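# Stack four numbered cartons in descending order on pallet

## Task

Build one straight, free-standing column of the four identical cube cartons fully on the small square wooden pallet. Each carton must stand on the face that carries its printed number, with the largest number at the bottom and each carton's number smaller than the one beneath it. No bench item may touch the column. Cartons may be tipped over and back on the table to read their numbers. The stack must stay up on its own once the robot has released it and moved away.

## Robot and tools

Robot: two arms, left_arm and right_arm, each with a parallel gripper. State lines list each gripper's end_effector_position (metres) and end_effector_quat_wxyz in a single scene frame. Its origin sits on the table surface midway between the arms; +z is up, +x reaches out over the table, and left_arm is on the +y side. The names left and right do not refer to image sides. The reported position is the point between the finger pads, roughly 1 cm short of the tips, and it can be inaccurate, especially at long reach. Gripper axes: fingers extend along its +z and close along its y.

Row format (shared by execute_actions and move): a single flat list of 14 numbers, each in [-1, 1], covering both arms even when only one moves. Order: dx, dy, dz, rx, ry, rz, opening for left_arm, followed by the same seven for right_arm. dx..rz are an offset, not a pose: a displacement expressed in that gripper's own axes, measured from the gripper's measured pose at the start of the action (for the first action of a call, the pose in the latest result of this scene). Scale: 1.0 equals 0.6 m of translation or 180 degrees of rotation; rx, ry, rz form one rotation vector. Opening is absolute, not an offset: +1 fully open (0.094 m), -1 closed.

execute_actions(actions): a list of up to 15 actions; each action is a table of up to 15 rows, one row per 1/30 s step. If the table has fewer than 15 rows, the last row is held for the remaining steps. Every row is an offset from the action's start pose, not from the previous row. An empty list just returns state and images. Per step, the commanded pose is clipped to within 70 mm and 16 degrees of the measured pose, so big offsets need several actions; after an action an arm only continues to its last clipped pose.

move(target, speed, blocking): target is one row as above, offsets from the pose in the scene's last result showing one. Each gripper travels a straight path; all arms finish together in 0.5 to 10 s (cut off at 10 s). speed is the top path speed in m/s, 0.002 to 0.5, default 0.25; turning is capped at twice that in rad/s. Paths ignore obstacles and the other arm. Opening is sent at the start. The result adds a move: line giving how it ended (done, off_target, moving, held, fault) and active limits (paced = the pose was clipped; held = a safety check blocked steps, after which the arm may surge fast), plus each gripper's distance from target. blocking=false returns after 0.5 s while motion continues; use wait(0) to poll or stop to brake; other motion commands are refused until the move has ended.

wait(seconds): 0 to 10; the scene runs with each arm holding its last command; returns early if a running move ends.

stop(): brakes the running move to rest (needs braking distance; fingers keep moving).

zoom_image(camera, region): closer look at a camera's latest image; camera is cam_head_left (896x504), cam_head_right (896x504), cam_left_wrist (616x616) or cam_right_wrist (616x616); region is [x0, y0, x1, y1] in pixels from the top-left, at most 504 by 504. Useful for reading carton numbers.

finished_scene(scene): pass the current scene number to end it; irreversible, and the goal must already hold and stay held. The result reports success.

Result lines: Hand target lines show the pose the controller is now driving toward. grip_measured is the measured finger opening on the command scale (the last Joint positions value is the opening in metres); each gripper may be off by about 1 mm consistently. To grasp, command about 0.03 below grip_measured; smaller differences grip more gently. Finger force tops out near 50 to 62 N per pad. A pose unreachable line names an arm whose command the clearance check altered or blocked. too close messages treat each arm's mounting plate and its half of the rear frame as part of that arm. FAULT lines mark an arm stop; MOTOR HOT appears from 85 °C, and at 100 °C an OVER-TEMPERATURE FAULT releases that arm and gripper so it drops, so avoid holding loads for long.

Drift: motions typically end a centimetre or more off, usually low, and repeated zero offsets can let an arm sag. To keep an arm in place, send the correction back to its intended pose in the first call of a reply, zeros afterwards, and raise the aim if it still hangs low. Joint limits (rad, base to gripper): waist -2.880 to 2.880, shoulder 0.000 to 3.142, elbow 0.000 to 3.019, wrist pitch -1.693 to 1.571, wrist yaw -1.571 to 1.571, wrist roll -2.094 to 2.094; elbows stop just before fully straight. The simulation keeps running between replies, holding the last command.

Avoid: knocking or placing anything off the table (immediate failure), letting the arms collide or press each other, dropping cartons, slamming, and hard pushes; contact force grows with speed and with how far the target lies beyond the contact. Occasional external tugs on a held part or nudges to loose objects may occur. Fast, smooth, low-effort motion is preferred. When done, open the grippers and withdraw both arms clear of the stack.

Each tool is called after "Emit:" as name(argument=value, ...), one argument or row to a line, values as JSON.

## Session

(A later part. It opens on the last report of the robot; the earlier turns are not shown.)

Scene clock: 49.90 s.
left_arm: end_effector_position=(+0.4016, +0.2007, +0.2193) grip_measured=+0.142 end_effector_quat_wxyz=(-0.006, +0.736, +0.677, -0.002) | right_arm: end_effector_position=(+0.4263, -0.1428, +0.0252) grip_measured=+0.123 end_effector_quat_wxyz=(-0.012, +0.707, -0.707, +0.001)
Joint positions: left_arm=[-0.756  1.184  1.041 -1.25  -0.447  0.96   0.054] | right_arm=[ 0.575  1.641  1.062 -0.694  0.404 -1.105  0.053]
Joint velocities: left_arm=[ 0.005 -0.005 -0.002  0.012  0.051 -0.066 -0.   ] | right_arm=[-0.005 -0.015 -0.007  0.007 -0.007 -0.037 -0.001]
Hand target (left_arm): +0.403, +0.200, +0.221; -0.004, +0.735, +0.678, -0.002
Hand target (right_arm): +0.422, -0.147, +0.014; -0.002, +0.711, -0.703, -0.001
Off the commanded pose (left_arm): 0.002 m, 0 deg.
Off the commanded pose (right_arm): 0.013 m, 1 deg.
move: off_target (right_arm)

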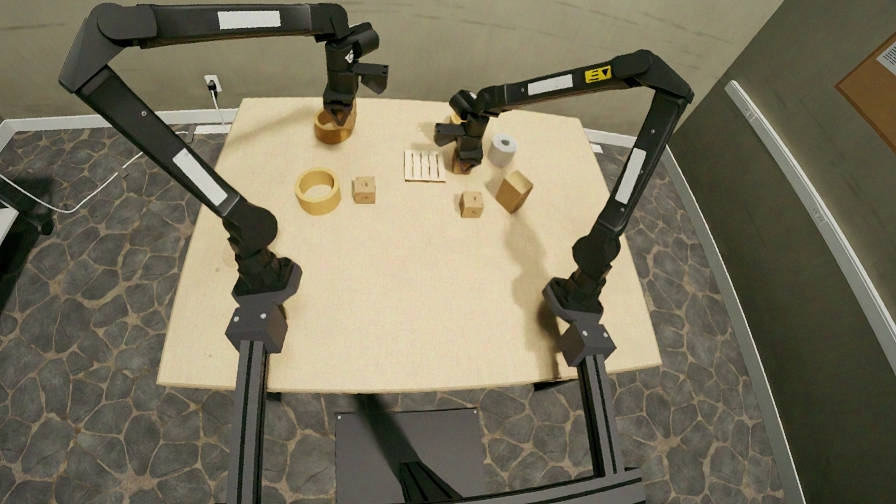

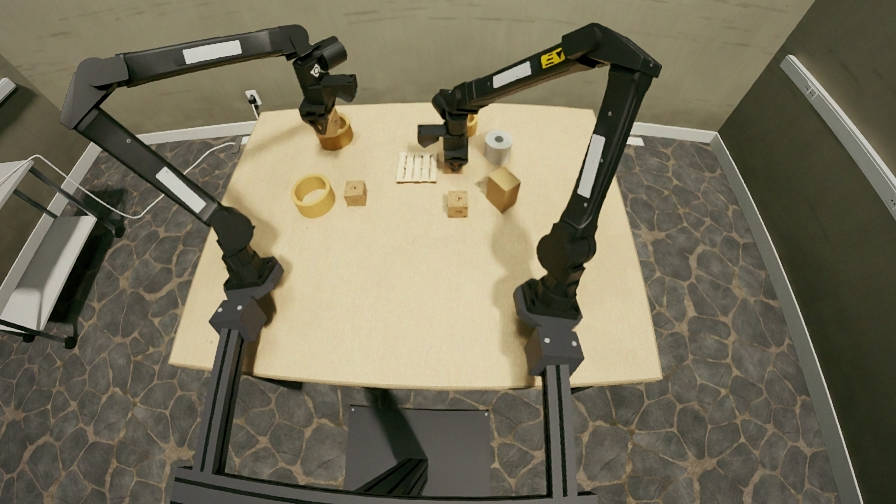

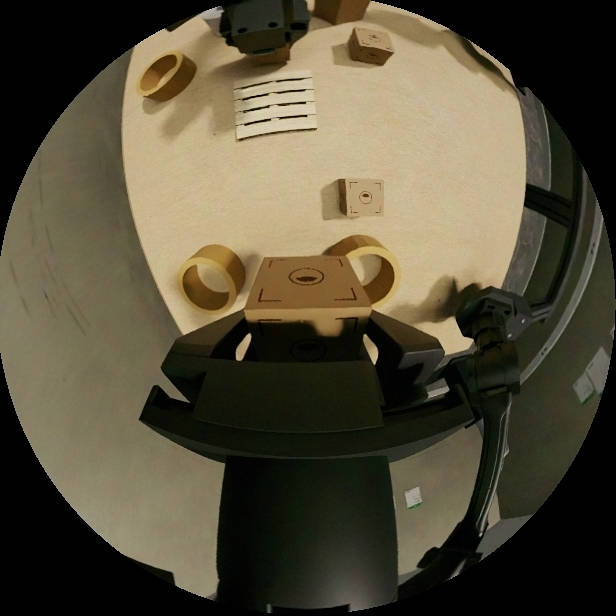

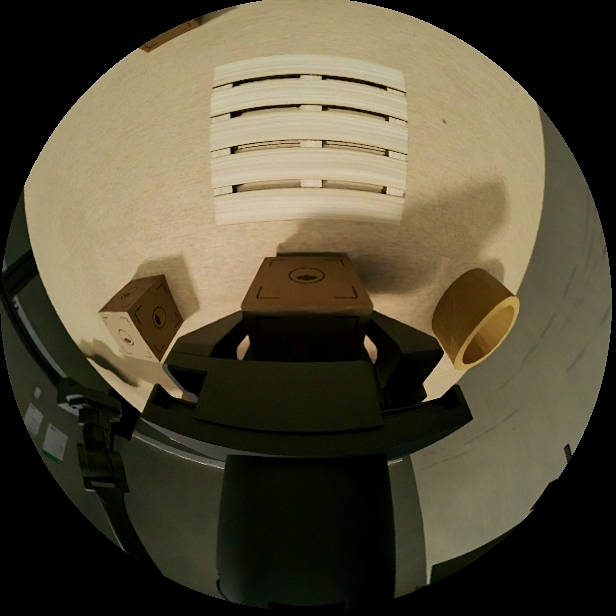

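Pallet x ≈ .428 in right's frame.

Emit:
move(
  target=[0,0,0,0,0,0,0.09,0.02,0,0.035,0,0,0,0.07],
  speed=0.05,
)

Emit:
move(
  target=[0,0,0,0,0,0,0.09,0,0,0,0,0,0,1],
)

Emit:
move(
  target=[0,0,0,0,0,0,0.09,0,0,-0.15,0,0,0,1],
)

Emit:
move(
  target=[0,0,0,0,0,0,0.09,-0.02,0.25,0,0,0,0,1],
)

Scene clock: 51.00 s.
left_arm: end_effector_position=(+0.3999, +0.2011, +0.2178) grip_measured=+0.142 end_effector_quat_wxyz=(-0.008, +0.736, +0.677, -0.003) | right_arm: end_effector_position=(+0.4321, -0.1511, +0.0166) grip_measured=+0.123 end_effector_quat_wxyz=(-0.022, +0.703, -0.711, +0.004)
Joint positions: left_arm=[-0.756  1.184  1.037 -1.25  -0.447  0.96   0.054] | right_arm=[ 0.547  1.641  1.046 -0.642  0.393 -1.13   0.053]
Joint velocities: left_arm=[-0.015 -0.005  0.007  0.007 -0.007 -0.037 -0.002] | right_arm=[ 0.015 -0.005 -0.002  0.007 -0.007  0.022  0.001]
Hand target (left_arm): +0.402, +0.201, +0.219; -0.006, +0.736, +0.677, -0.002
Hand target (right_arm): +0.427, -0.155, +0.005; -0.012, +0.707, -0.707, +0.001
Off the commanded pose (left_arm): 0.002 m, 0 deg.
Off the commanded pose (right_arm): 0.014 m, 1 deg.
move: off_target (right_arm)

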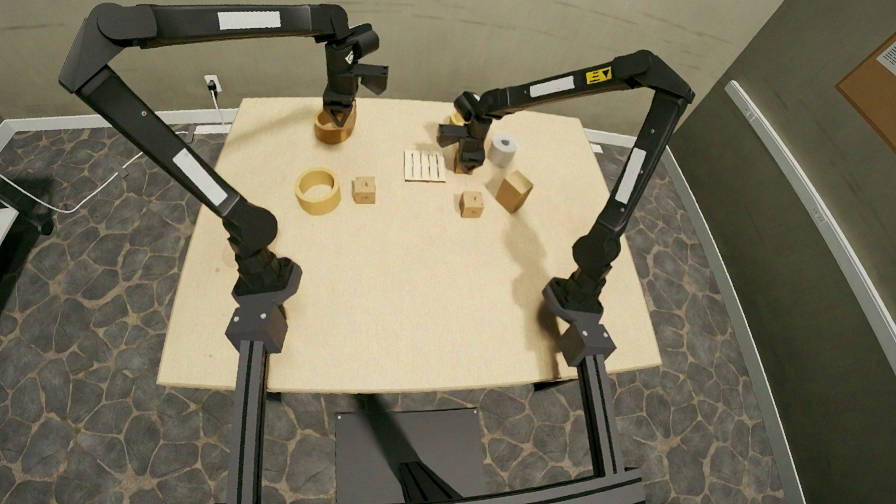

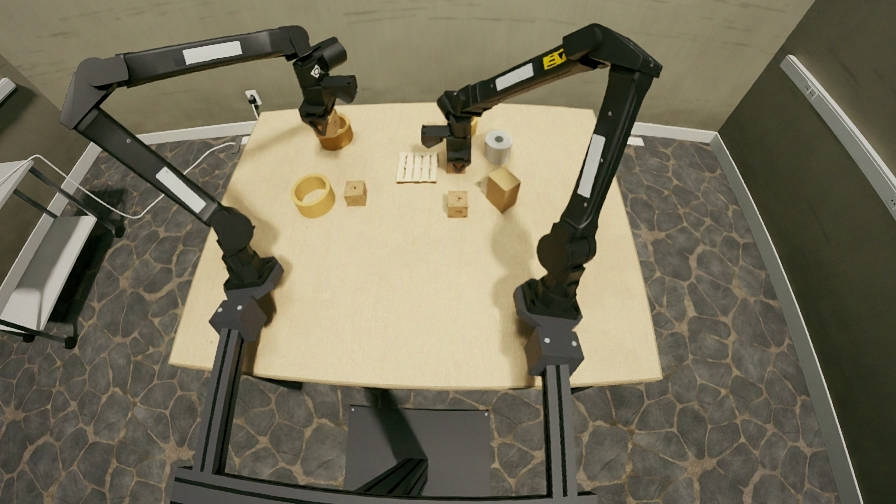

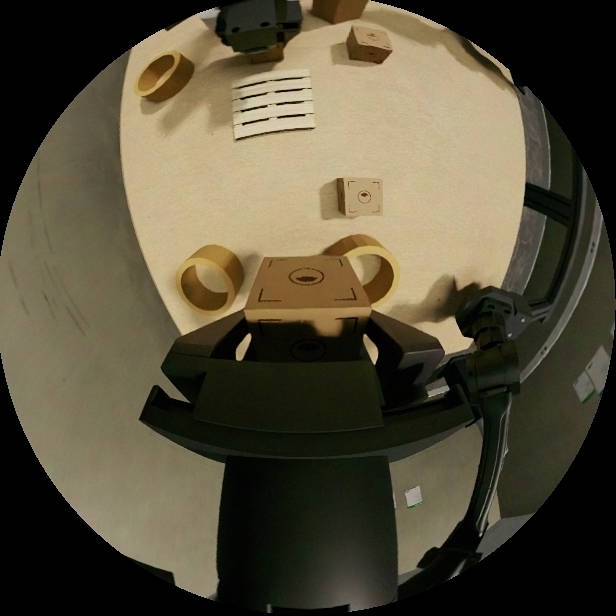

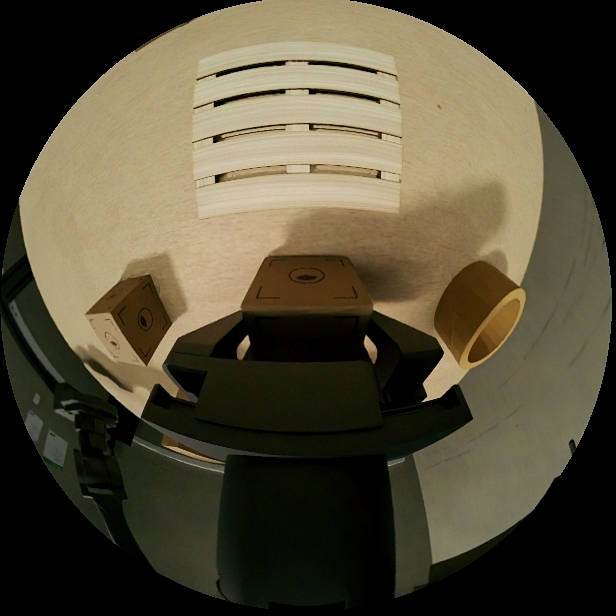

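Scene clock: 51.50 s.
left_arm: end_effector_position=(+0.3982, +0.2016, +0.2164) grip_measured=+0.142 end_effector_quat_wxyz=(-0.011, +0.737, +0.676, -0.003) | right_arm: end_effector_position=(+0.4321, -0.1511, +0.0166) grip_measured=+1.000 end_effector_quat_wxyz=(-0.022, +0.703, -0.711, +0.004)
Joint positions: left_arm=[-0.756  1.184  1.032 -1.25  -0.447  0.96   0.054] | right_arm=[ 0.547  1.641  1.046 -0.642  0.393 -1.13   0.094]
Joint velocities: left_arm=[ 0.005 -0.015 -0.007  0.002 -0.007 -0.007 -0.   ] | right_arm=[ 0.005  0.005 -0.002  0.012  0.037 -0.007  0.   ]
Hand target (left_arm): +0.400, +0.201, +0.218; -0.008, +0.736, +0.677, -0.003
Hand target (right_arm): +0.432, -0.151, +0.017; -0.022, +0.703, -0.711, +0.004
Off the commanded pose (left_arm): 0.002 m, 0 deg.
Off the commanded pose (right_arm): 0.000 m, 0 deg.
move: done

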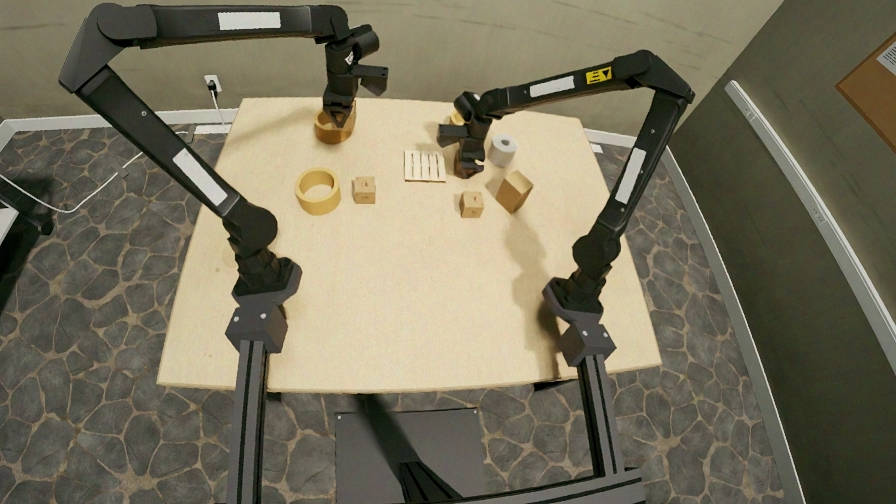

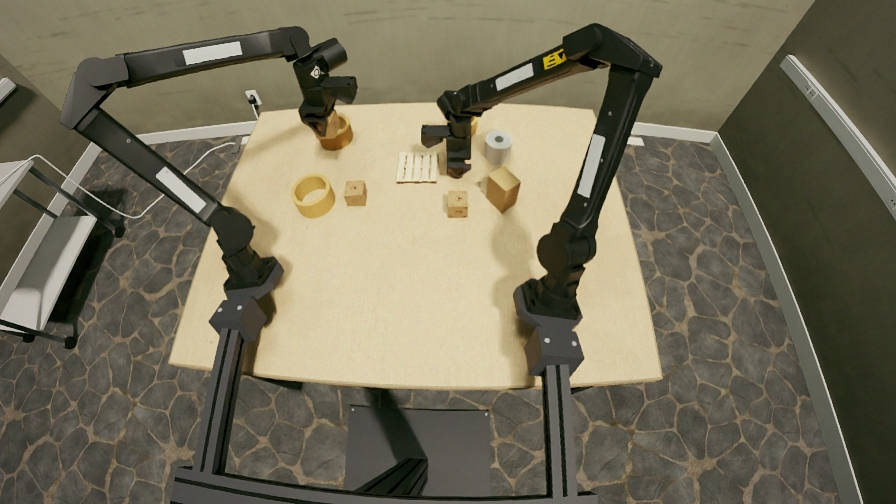

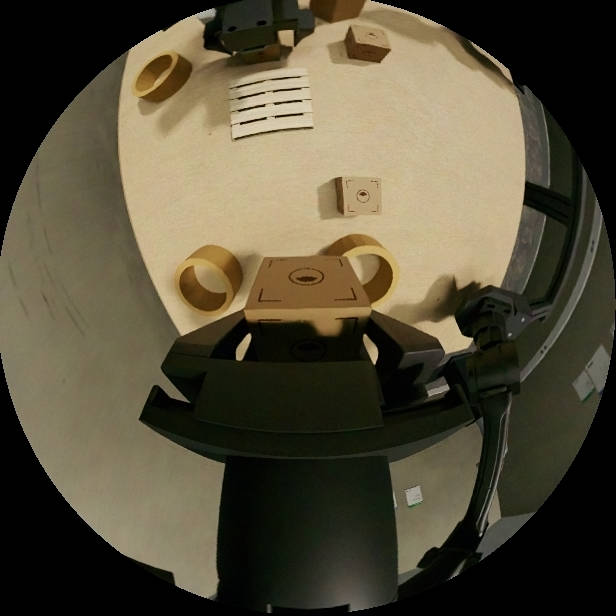

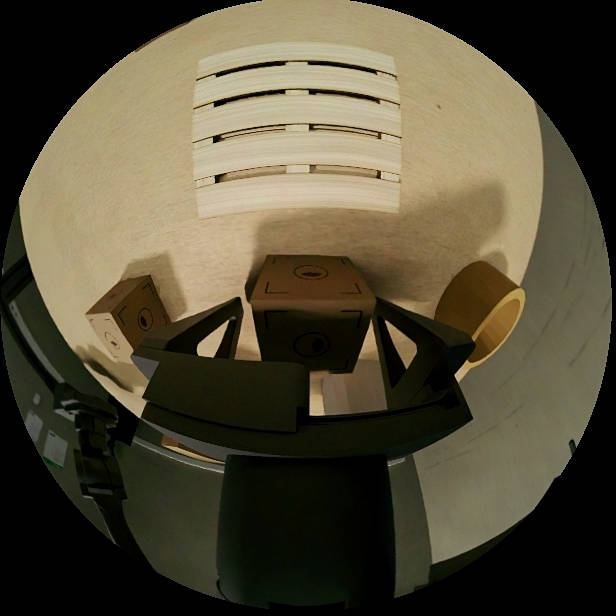

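Scene clock: 52.33 s.
left_arm: end_effector_position=(+0.3965, +0.2021, +0.2149) grip_measured=+0.142 end_effector_quat_wxyz=(-0.013, +0.738, +0.675, -0.003) | right_arm: end_effector_position=(+0.4144, -0.1580, +0.0970) grip_measured=+1.000 end_effector_quat_wxyz=(-0.011, +0.711, -0.703, +0.001)
Joint positions: left_arm=[-0.756  1.184  1.028 -1.25  -0.447  0.96   0.054] | right_arm=[ 0.625  1.478  1.055 -0.872  0.418 -1.061  0.094]
Joint velocities: left_arm=[-0.015 -0.005 -0.007  0.007  0.007  0.022  0.001] | right_arm=[-0.005 -0.005  0.007 -0.017 -0.037  0.022  0.   ]
Hand target (left_arm): +0.398, +0.202, +0.216; -0.011, +0.737, +0.676, -0.003
Hand target (right_arm): +0.427, -0.153, +0.106; -0.022, +0.703, -0.711, +0.004
Off the commanded pose (left_arm): 0.002 m, 0 deg.
Off the commanded pose (right_arm): 0.018 m, 2 deg.
move: off_target (right_arm)

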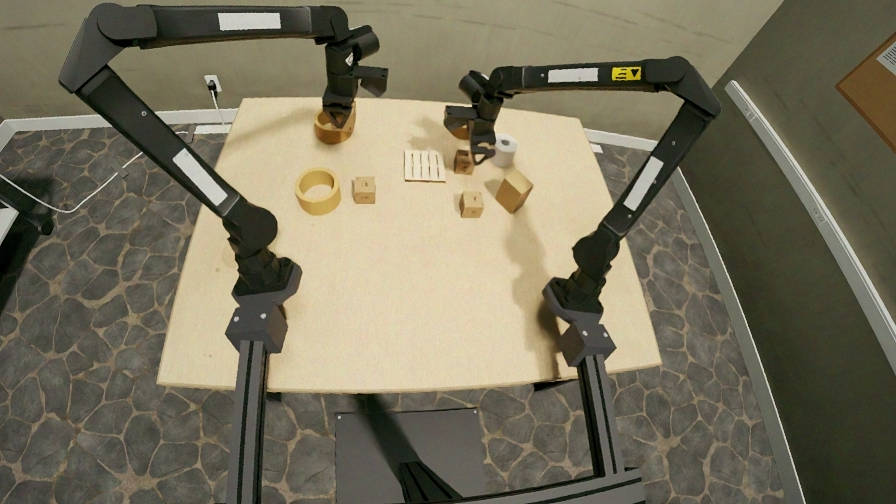

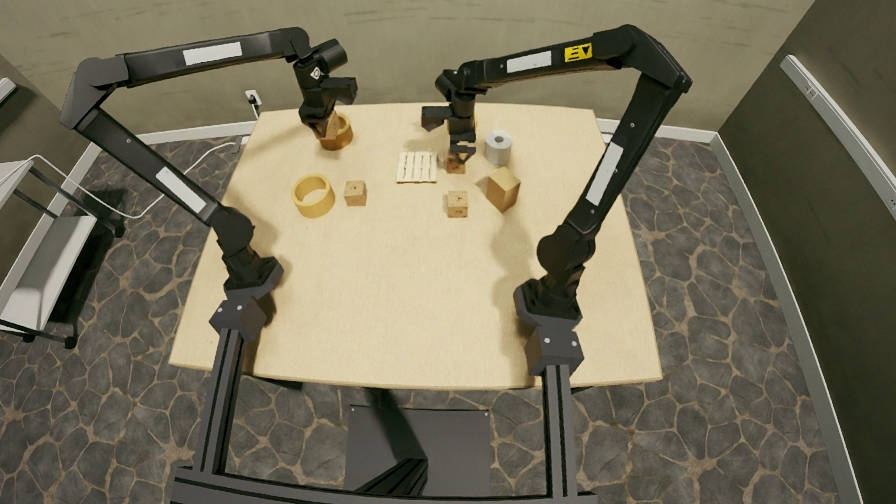

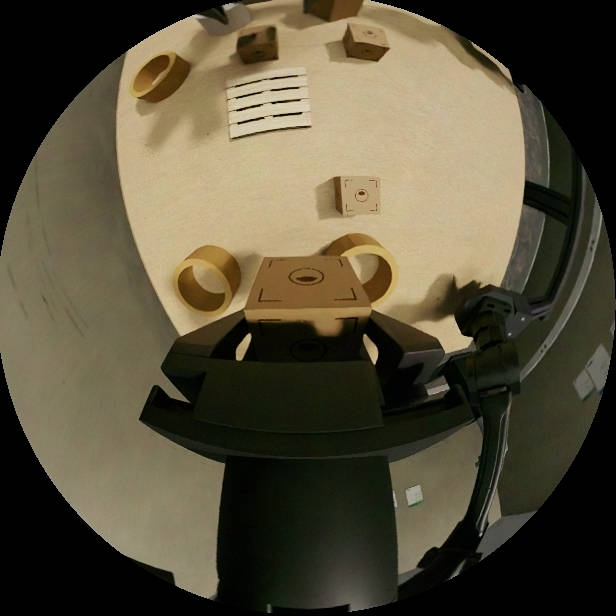

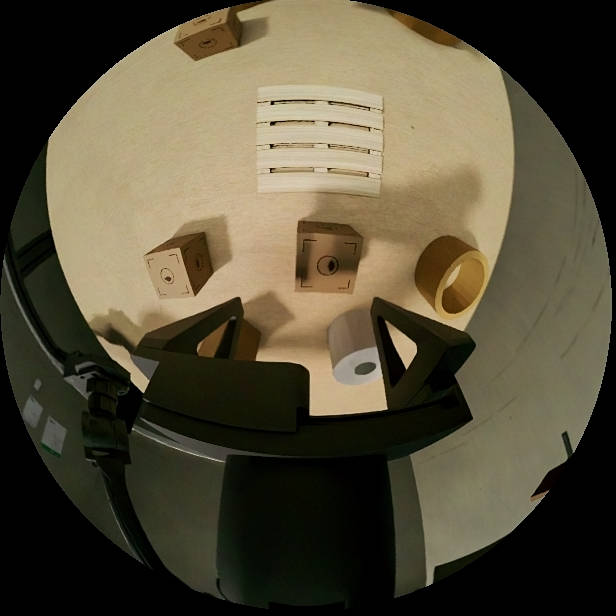

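Scene clock: 53.53 s.
left_arm: end_effector_position=(+0.3948, +0.2026, +0.2135) grip_measured=+0.142 end_effector_quat_wxyz=(-0.015, +0.738, +0.674, -0.004) | right_arm: end_effector_position=(+0.2615, -0.1498, +0.0866) grip_measured=+1.000 end_effector_quat_wxyz=(+0.003, +0.719, -0.695, +0.002)
Joint positions: left_arm=[-0.756  1.184  1.023 -1.25  -0.447  0.96   0.054] | right_arm=[ 0.856  1.357  0.712 -0.788  0.471 -0.821  0.094]
Joint velocities: left_arm=[-0.005  0.005 -0.002  0.007  0.022 -0.022 -0.001] | right_arm=[-0.015 -0.015  0.007  0.012  0.022  0.081  0.   ]
Hand target (left_arm): +0.396, +0.202, +0.215; -0.013, +0.738, +0.675, -0.003
Hand target (right_arm): +0.264, -0.148, +0.092; -0.009, +0.711, -0.703, +0.003
Off the commanded pose (left_arm): 0.002 m, 0 deg.
Off the commanded pose (right_arm): 0.009 m, 2 deg.
move: done

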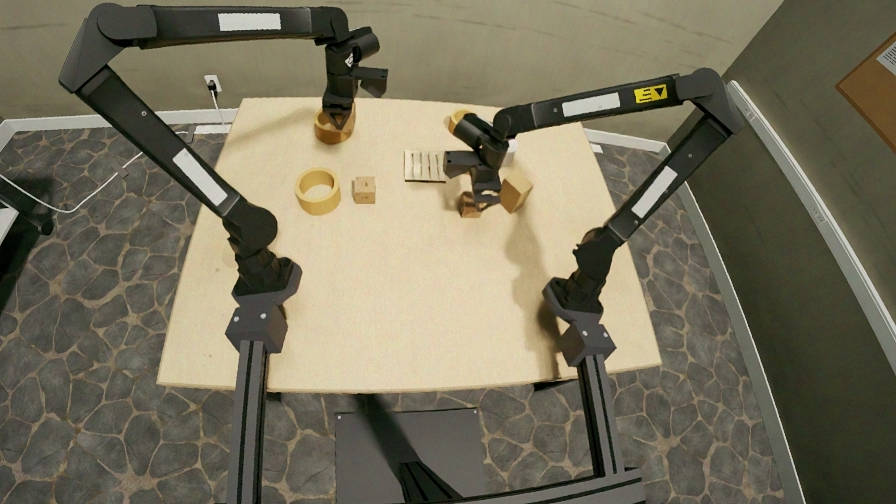

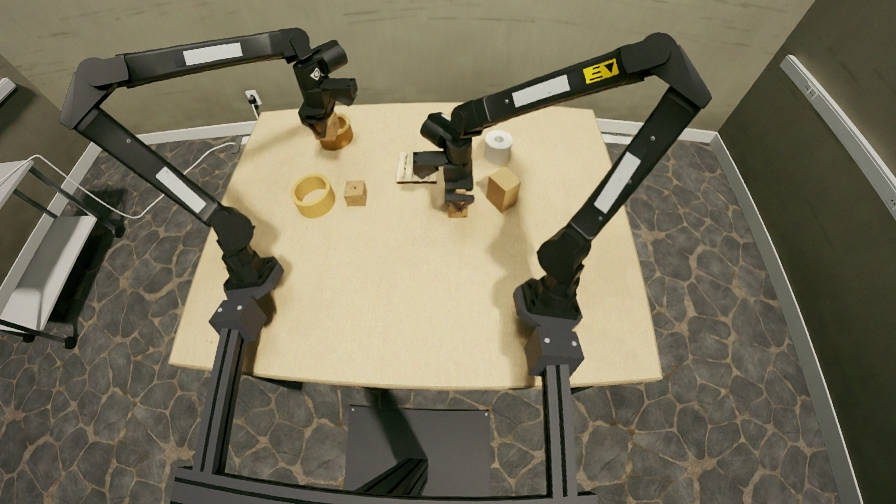

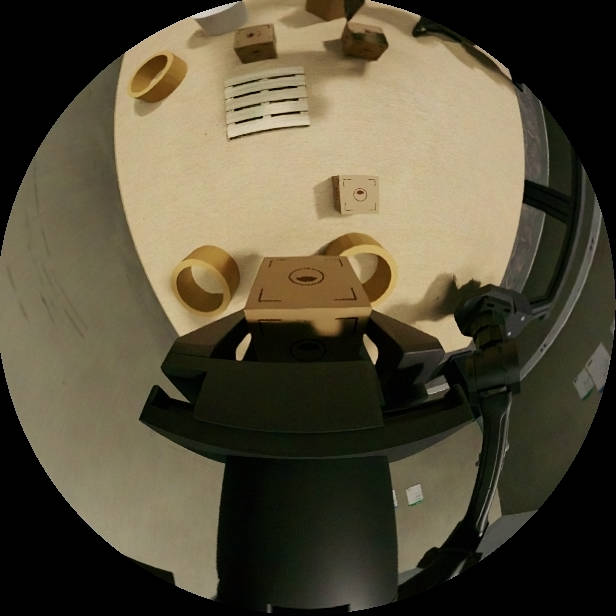

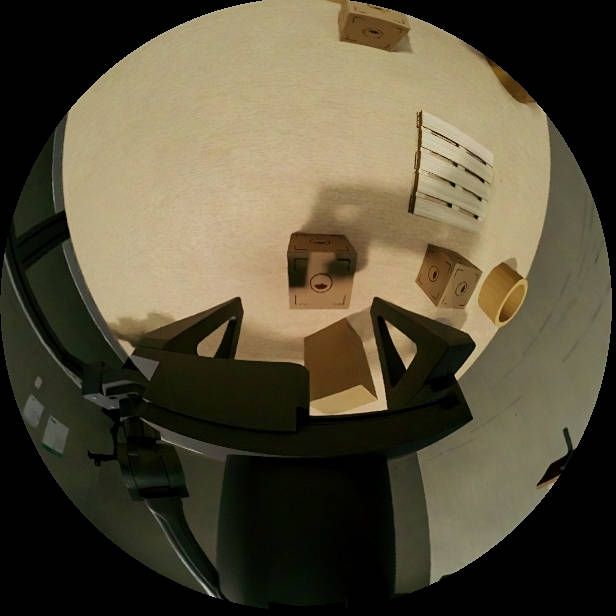

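Emit:
move(
  target=[0,0,-0.02,0,-0.01,-0.035,0.09,-0.008,-0.015,0.125,0,0,0.005,1],
  speed=0.1,
)

Emit:
move(
  target=[0,0,0,0,0,0,0.09,0,0,0,0,0,0,0.07],
)

Emit:
move(
  target=[0,0,0,0,0,0,0.09,0,0,-0.13,0,0,0,0.07],
)

Emit:
move(
  target=[0.05,0,0,0,0,0,0.09,-0.21,-0.3,-0.01,0,0,0,0.07],
)

Scene clock: 55.00 s.
left_arm: end_effector_position=(+0.3903, +0.2013, +0.2127) grip_measured=+0.142 end_effector_quat_wxyz=(-0.018, +0.708, +0.706, -0.014) | right_arm: end_effector_position=(+0.2757, -0.1406, +0.0211) grip_measured=+1.000 end_effector_quat_wxyz=(-0.008, +0.709, -0.705, +0.002)
Joint positions: left_arm=[-0.756  1.184  1.02  -1.257 -0.427  0.869  0.054] | right_arm=[ 0.761  1.526  0.696 -0.533  0.454 -0.907  0.094]
Joint velocities: left_arm=[ 0.005 -0.005 -0.007  0.002  0.007 -0.037 -0.   ] | right_arm=[-0.005 -0.015 -0.032  0.002 -0.051  0.037  0.   ]
Hand target (left_arm): +0.395, +0.203, +0.225; -0.004, +0.700, +0.714, -0.014
Hand target (right_arm): +0.271, -0.145, +0.013; +0.002, +0.713, -0.701, +0.001
Off the commanded pose (left_arm): 0.014 m, 2 deg.
Off the commanded pose (right_arm): 0.012 m, 1 deg.
move: off_target (left_arm, right_arm)

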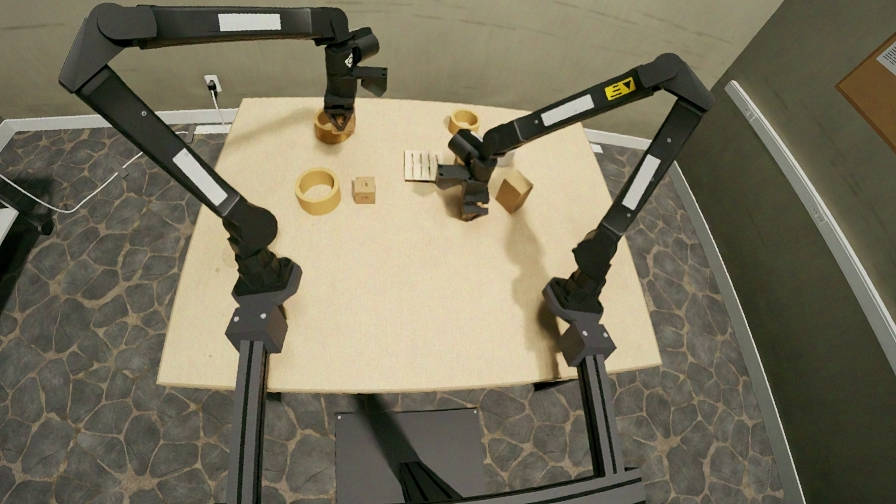

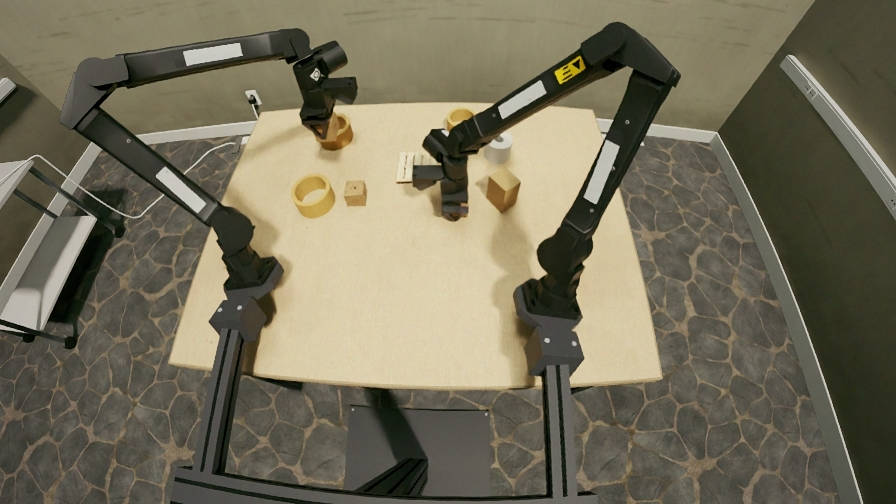

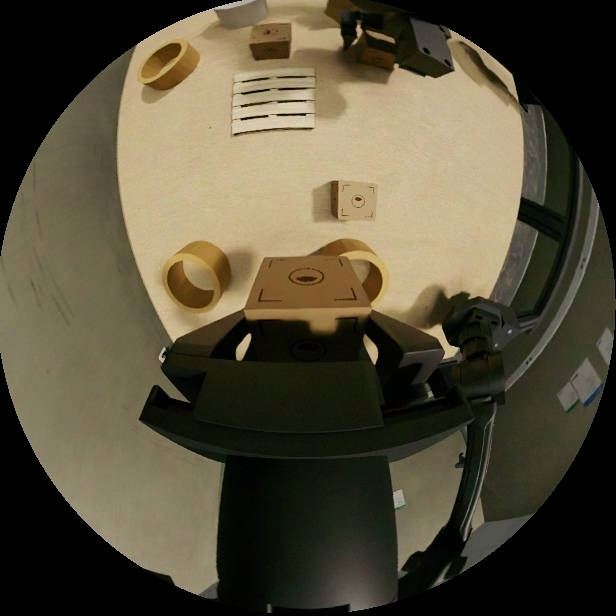

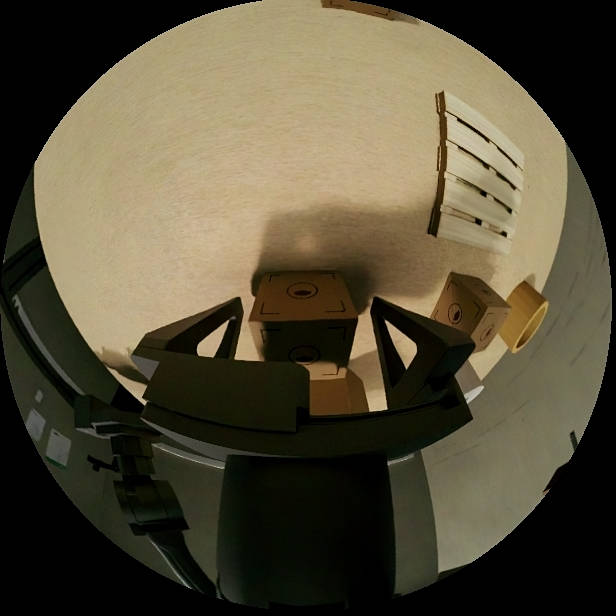

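Scene clock: 55.50 s.
left_arm: end_effector_position=(+0.3886, +0.2018, +0.2113) grip_measured=+0.142 end_effector_quat_wxyz=(-0.020, +0.709, +0.705, -0.014) | right_arm: end_effector_position=(+0.2757, -0.1406, +0.0211) grip_measured=+0.127 end_effector_quat_wxyz=(-0.008, +0.709, -0.705, +0.002)
Joint positions: left_arm=[-0.756  1.184  1.016 -1.257 -0.427  0.869  0.054] | right_arm=[ 0.761  1.526  0.696 -0.533  0.453 -0.907  0.053]
Joint velocities: left_arm=[ 0.005 -0.005 -0.007 -0.002  0.066 -0.037 -0.001] | right_arm=[-0.005 -0.005 -0.007 -0.007  0.007 -0.051 -0.   ]
Hand target (left_arm): +0.390, +0.201, +0.213; -0.018, +0.708, +0.706, -0.014
Hand target (right_arm): +0.276, -0.141, +0.021; -0.008, +0.709, -0.705, +0.002
Off the commanded pose (left_arm): 0.002 m, 0 deg.
Off the commanded pose (right_arm): 0.000 m, 0 deg.
move: done

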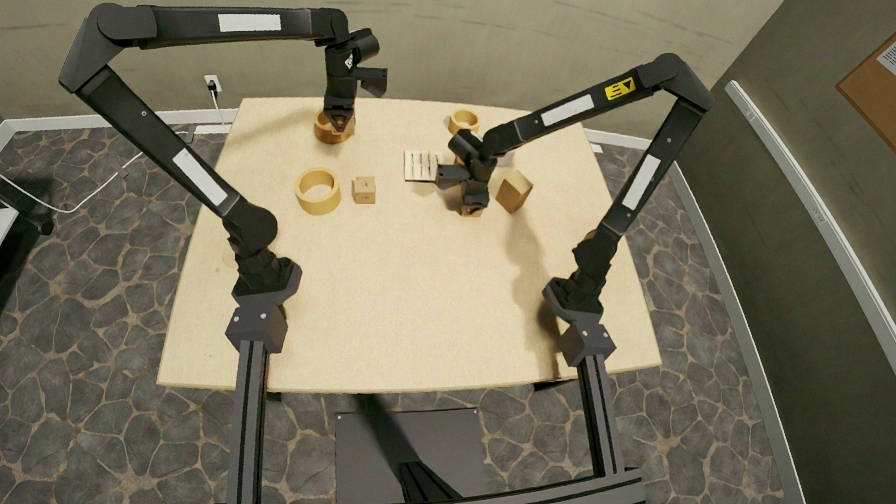

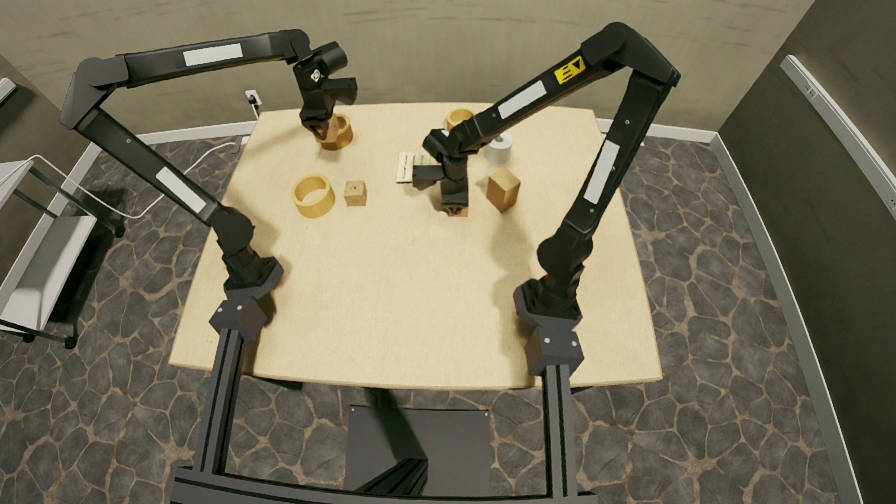

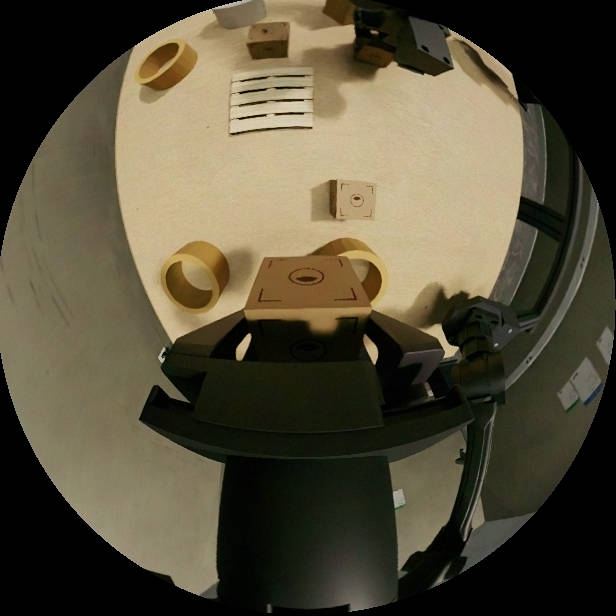

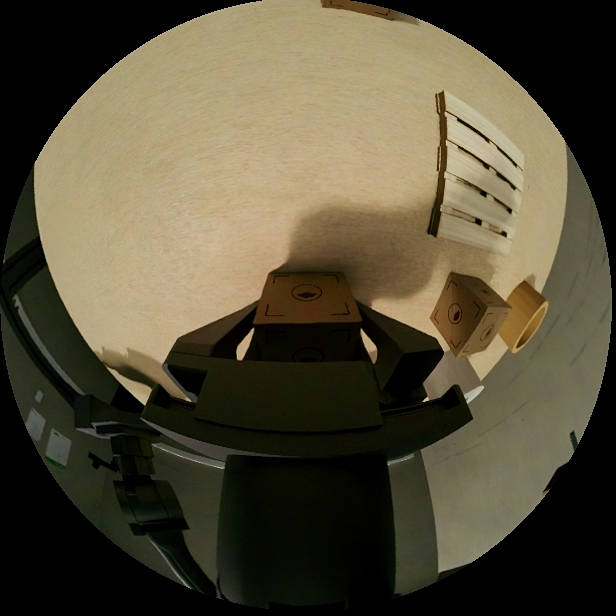

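Scene clock: 56.37 s.
left_arm: end_effector_position=(+0.3870, +0.2023, +0.2100) grip_measured=+0.142 end_effector_quat_wxyz=(-0.022, +0.710, +0.704, -0.014) | right_arm: end_effector_position=(+0.2602, -0.1509, +0.0878) grip_measured=+0.127 end_effector_quat_wxyz=(+0.008, +0.717, -0.697, +0.002)
Joint positions: left_arm=[-0.756  1.184  1.012 -1.257 -0.427  0.869  0.054] | right_arm=[ 0.858  1.357  0.716 -0.805  0.471 -0.808  0.053]
Joint velocities: left_arm=[-0.005  0.005 -0.002  0.007  0.022 -0.022  0.001] | right_arm=[ 0.015 -0.005 -0.012 -0.027  0.081  0.066 -0.001]
Hand target (left_arm): +0.389, +0.202, +0.211; -0.020, +0.709, +0.705, -0.014
Hand target (right_arm): +0.273, -0.141, +0.098; -0.007, +0.709, -0.705, +0.002
Off the commanded pose (left_arm): 0.002 m, 0 deg.
Off the commanded pose (right_arm): 0.021 m, 2 deg.
move: off_target (right_arm)

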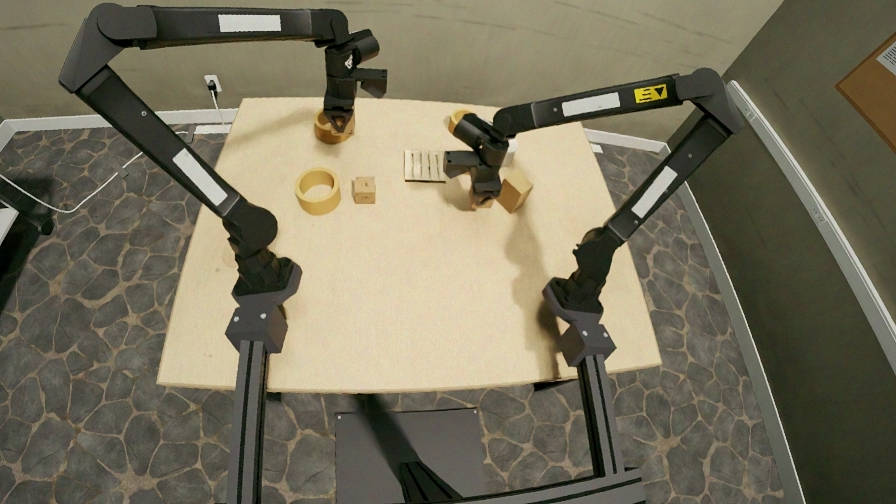

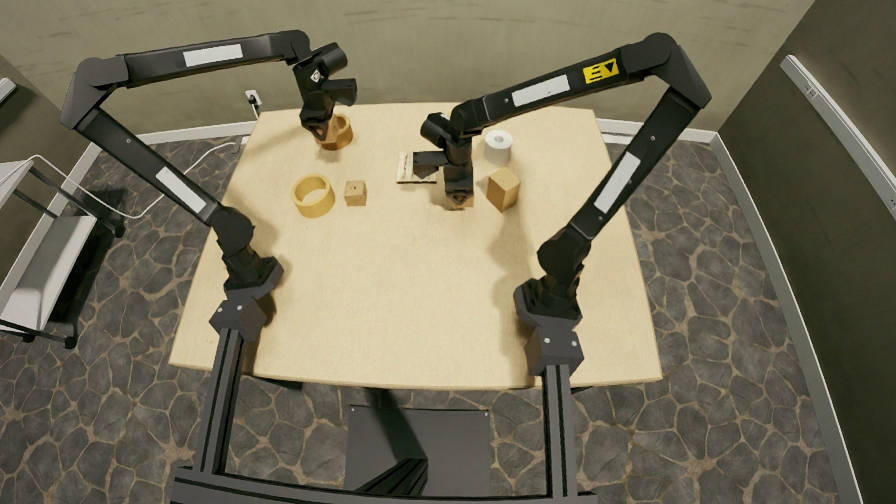

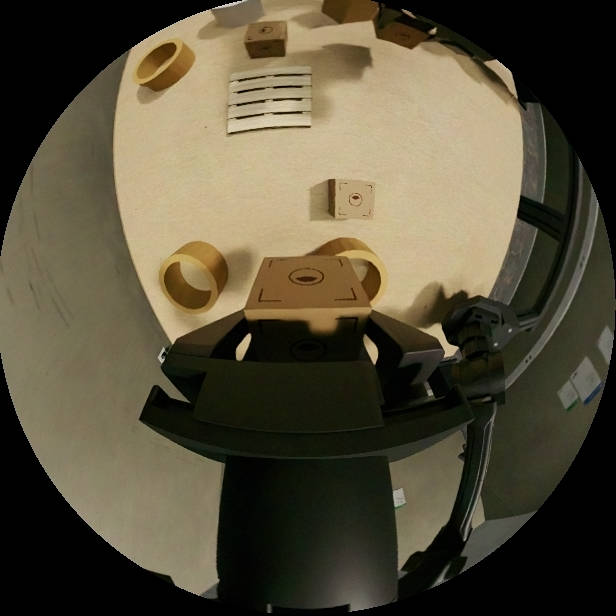

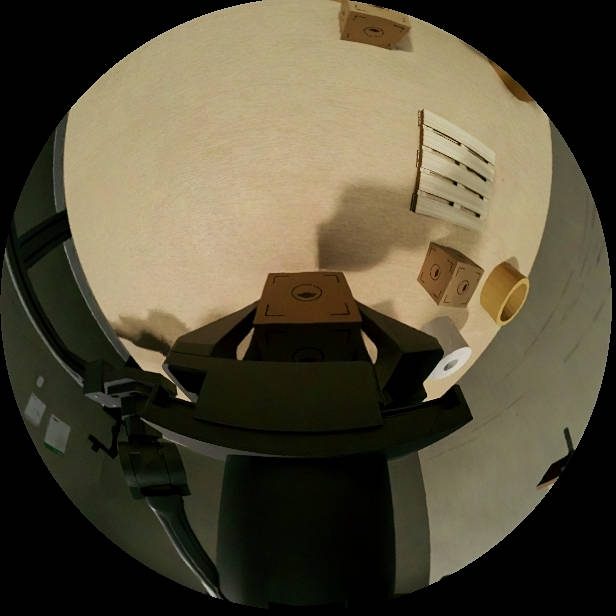

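Scene clock: 57.73 s.
left_arm: end_effector_position=(+0.3841, +0.2282, +0.2034) grip_measured=+0.142 end_effector_quat_wxyz=(-0.032, +0.710, +0.703, -0.014) | right_arm: end_effector_position=(+0.4243, -0.0225, +0.0965) grip_measured=+0.127 end_effector_quat_wxyz=(+0.008, +0.719, -0.695, +0.001)
Joint positions: left_arm=[-0.695  1.141  0.976 -1.257 -0.42   0.93   0.054] | right_arm=[ 0.823  1.774  1.362 -1.015  0.466 -0.851  0.053]
Joint velocities: left_arm=[-0.015 -0.015  0.002 -0.007  0.022 -0.095  0.001] | right_arm=[-0.005 -0.015 -0.022 -0.002  0.022  0.037  0.001]
Hand target (left_arm): +0.387, +0.232, +0.210; -0.022, +0.710, +0.704, -0.014
Hand target (right_arm): +0.438, -0.021, +0.093; +0.008, +0.717, -0.697, +0.001
Off the commanded pose (left_arm): 0.009 m, 1 deg.
Off the commanded pose (right_arm): 0.014 m, 0 deg.
move: off_target (right_arm)

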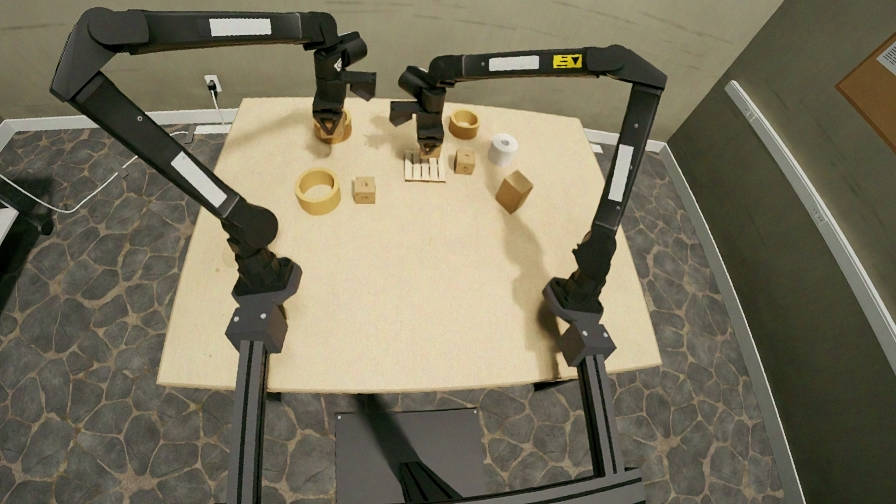

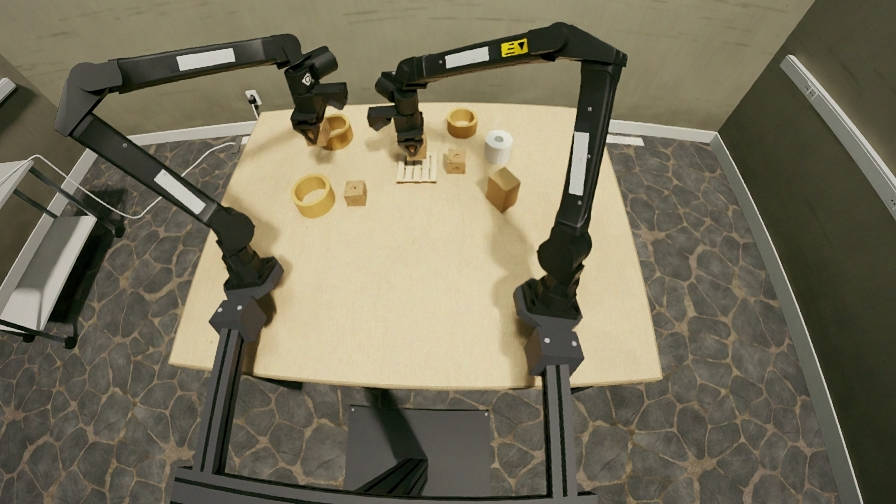

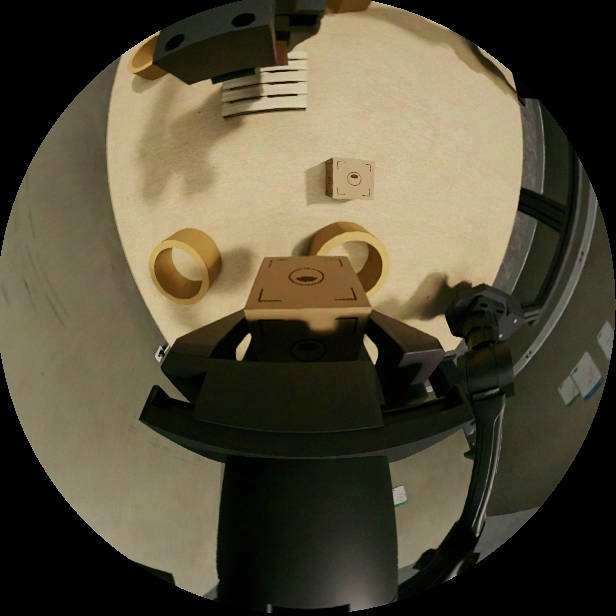

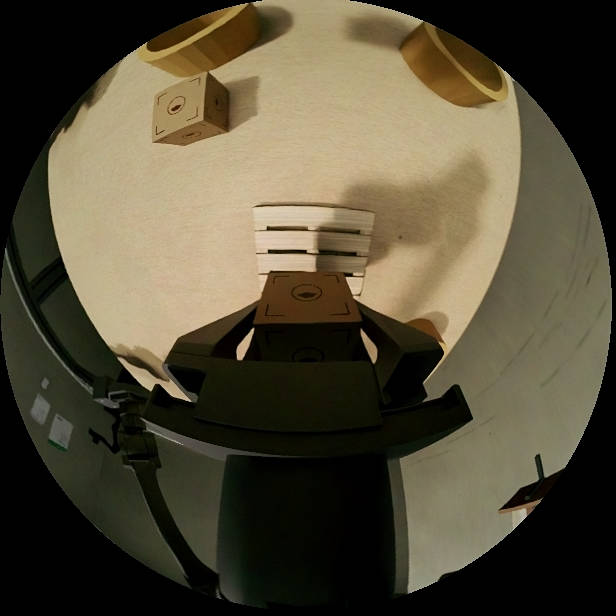

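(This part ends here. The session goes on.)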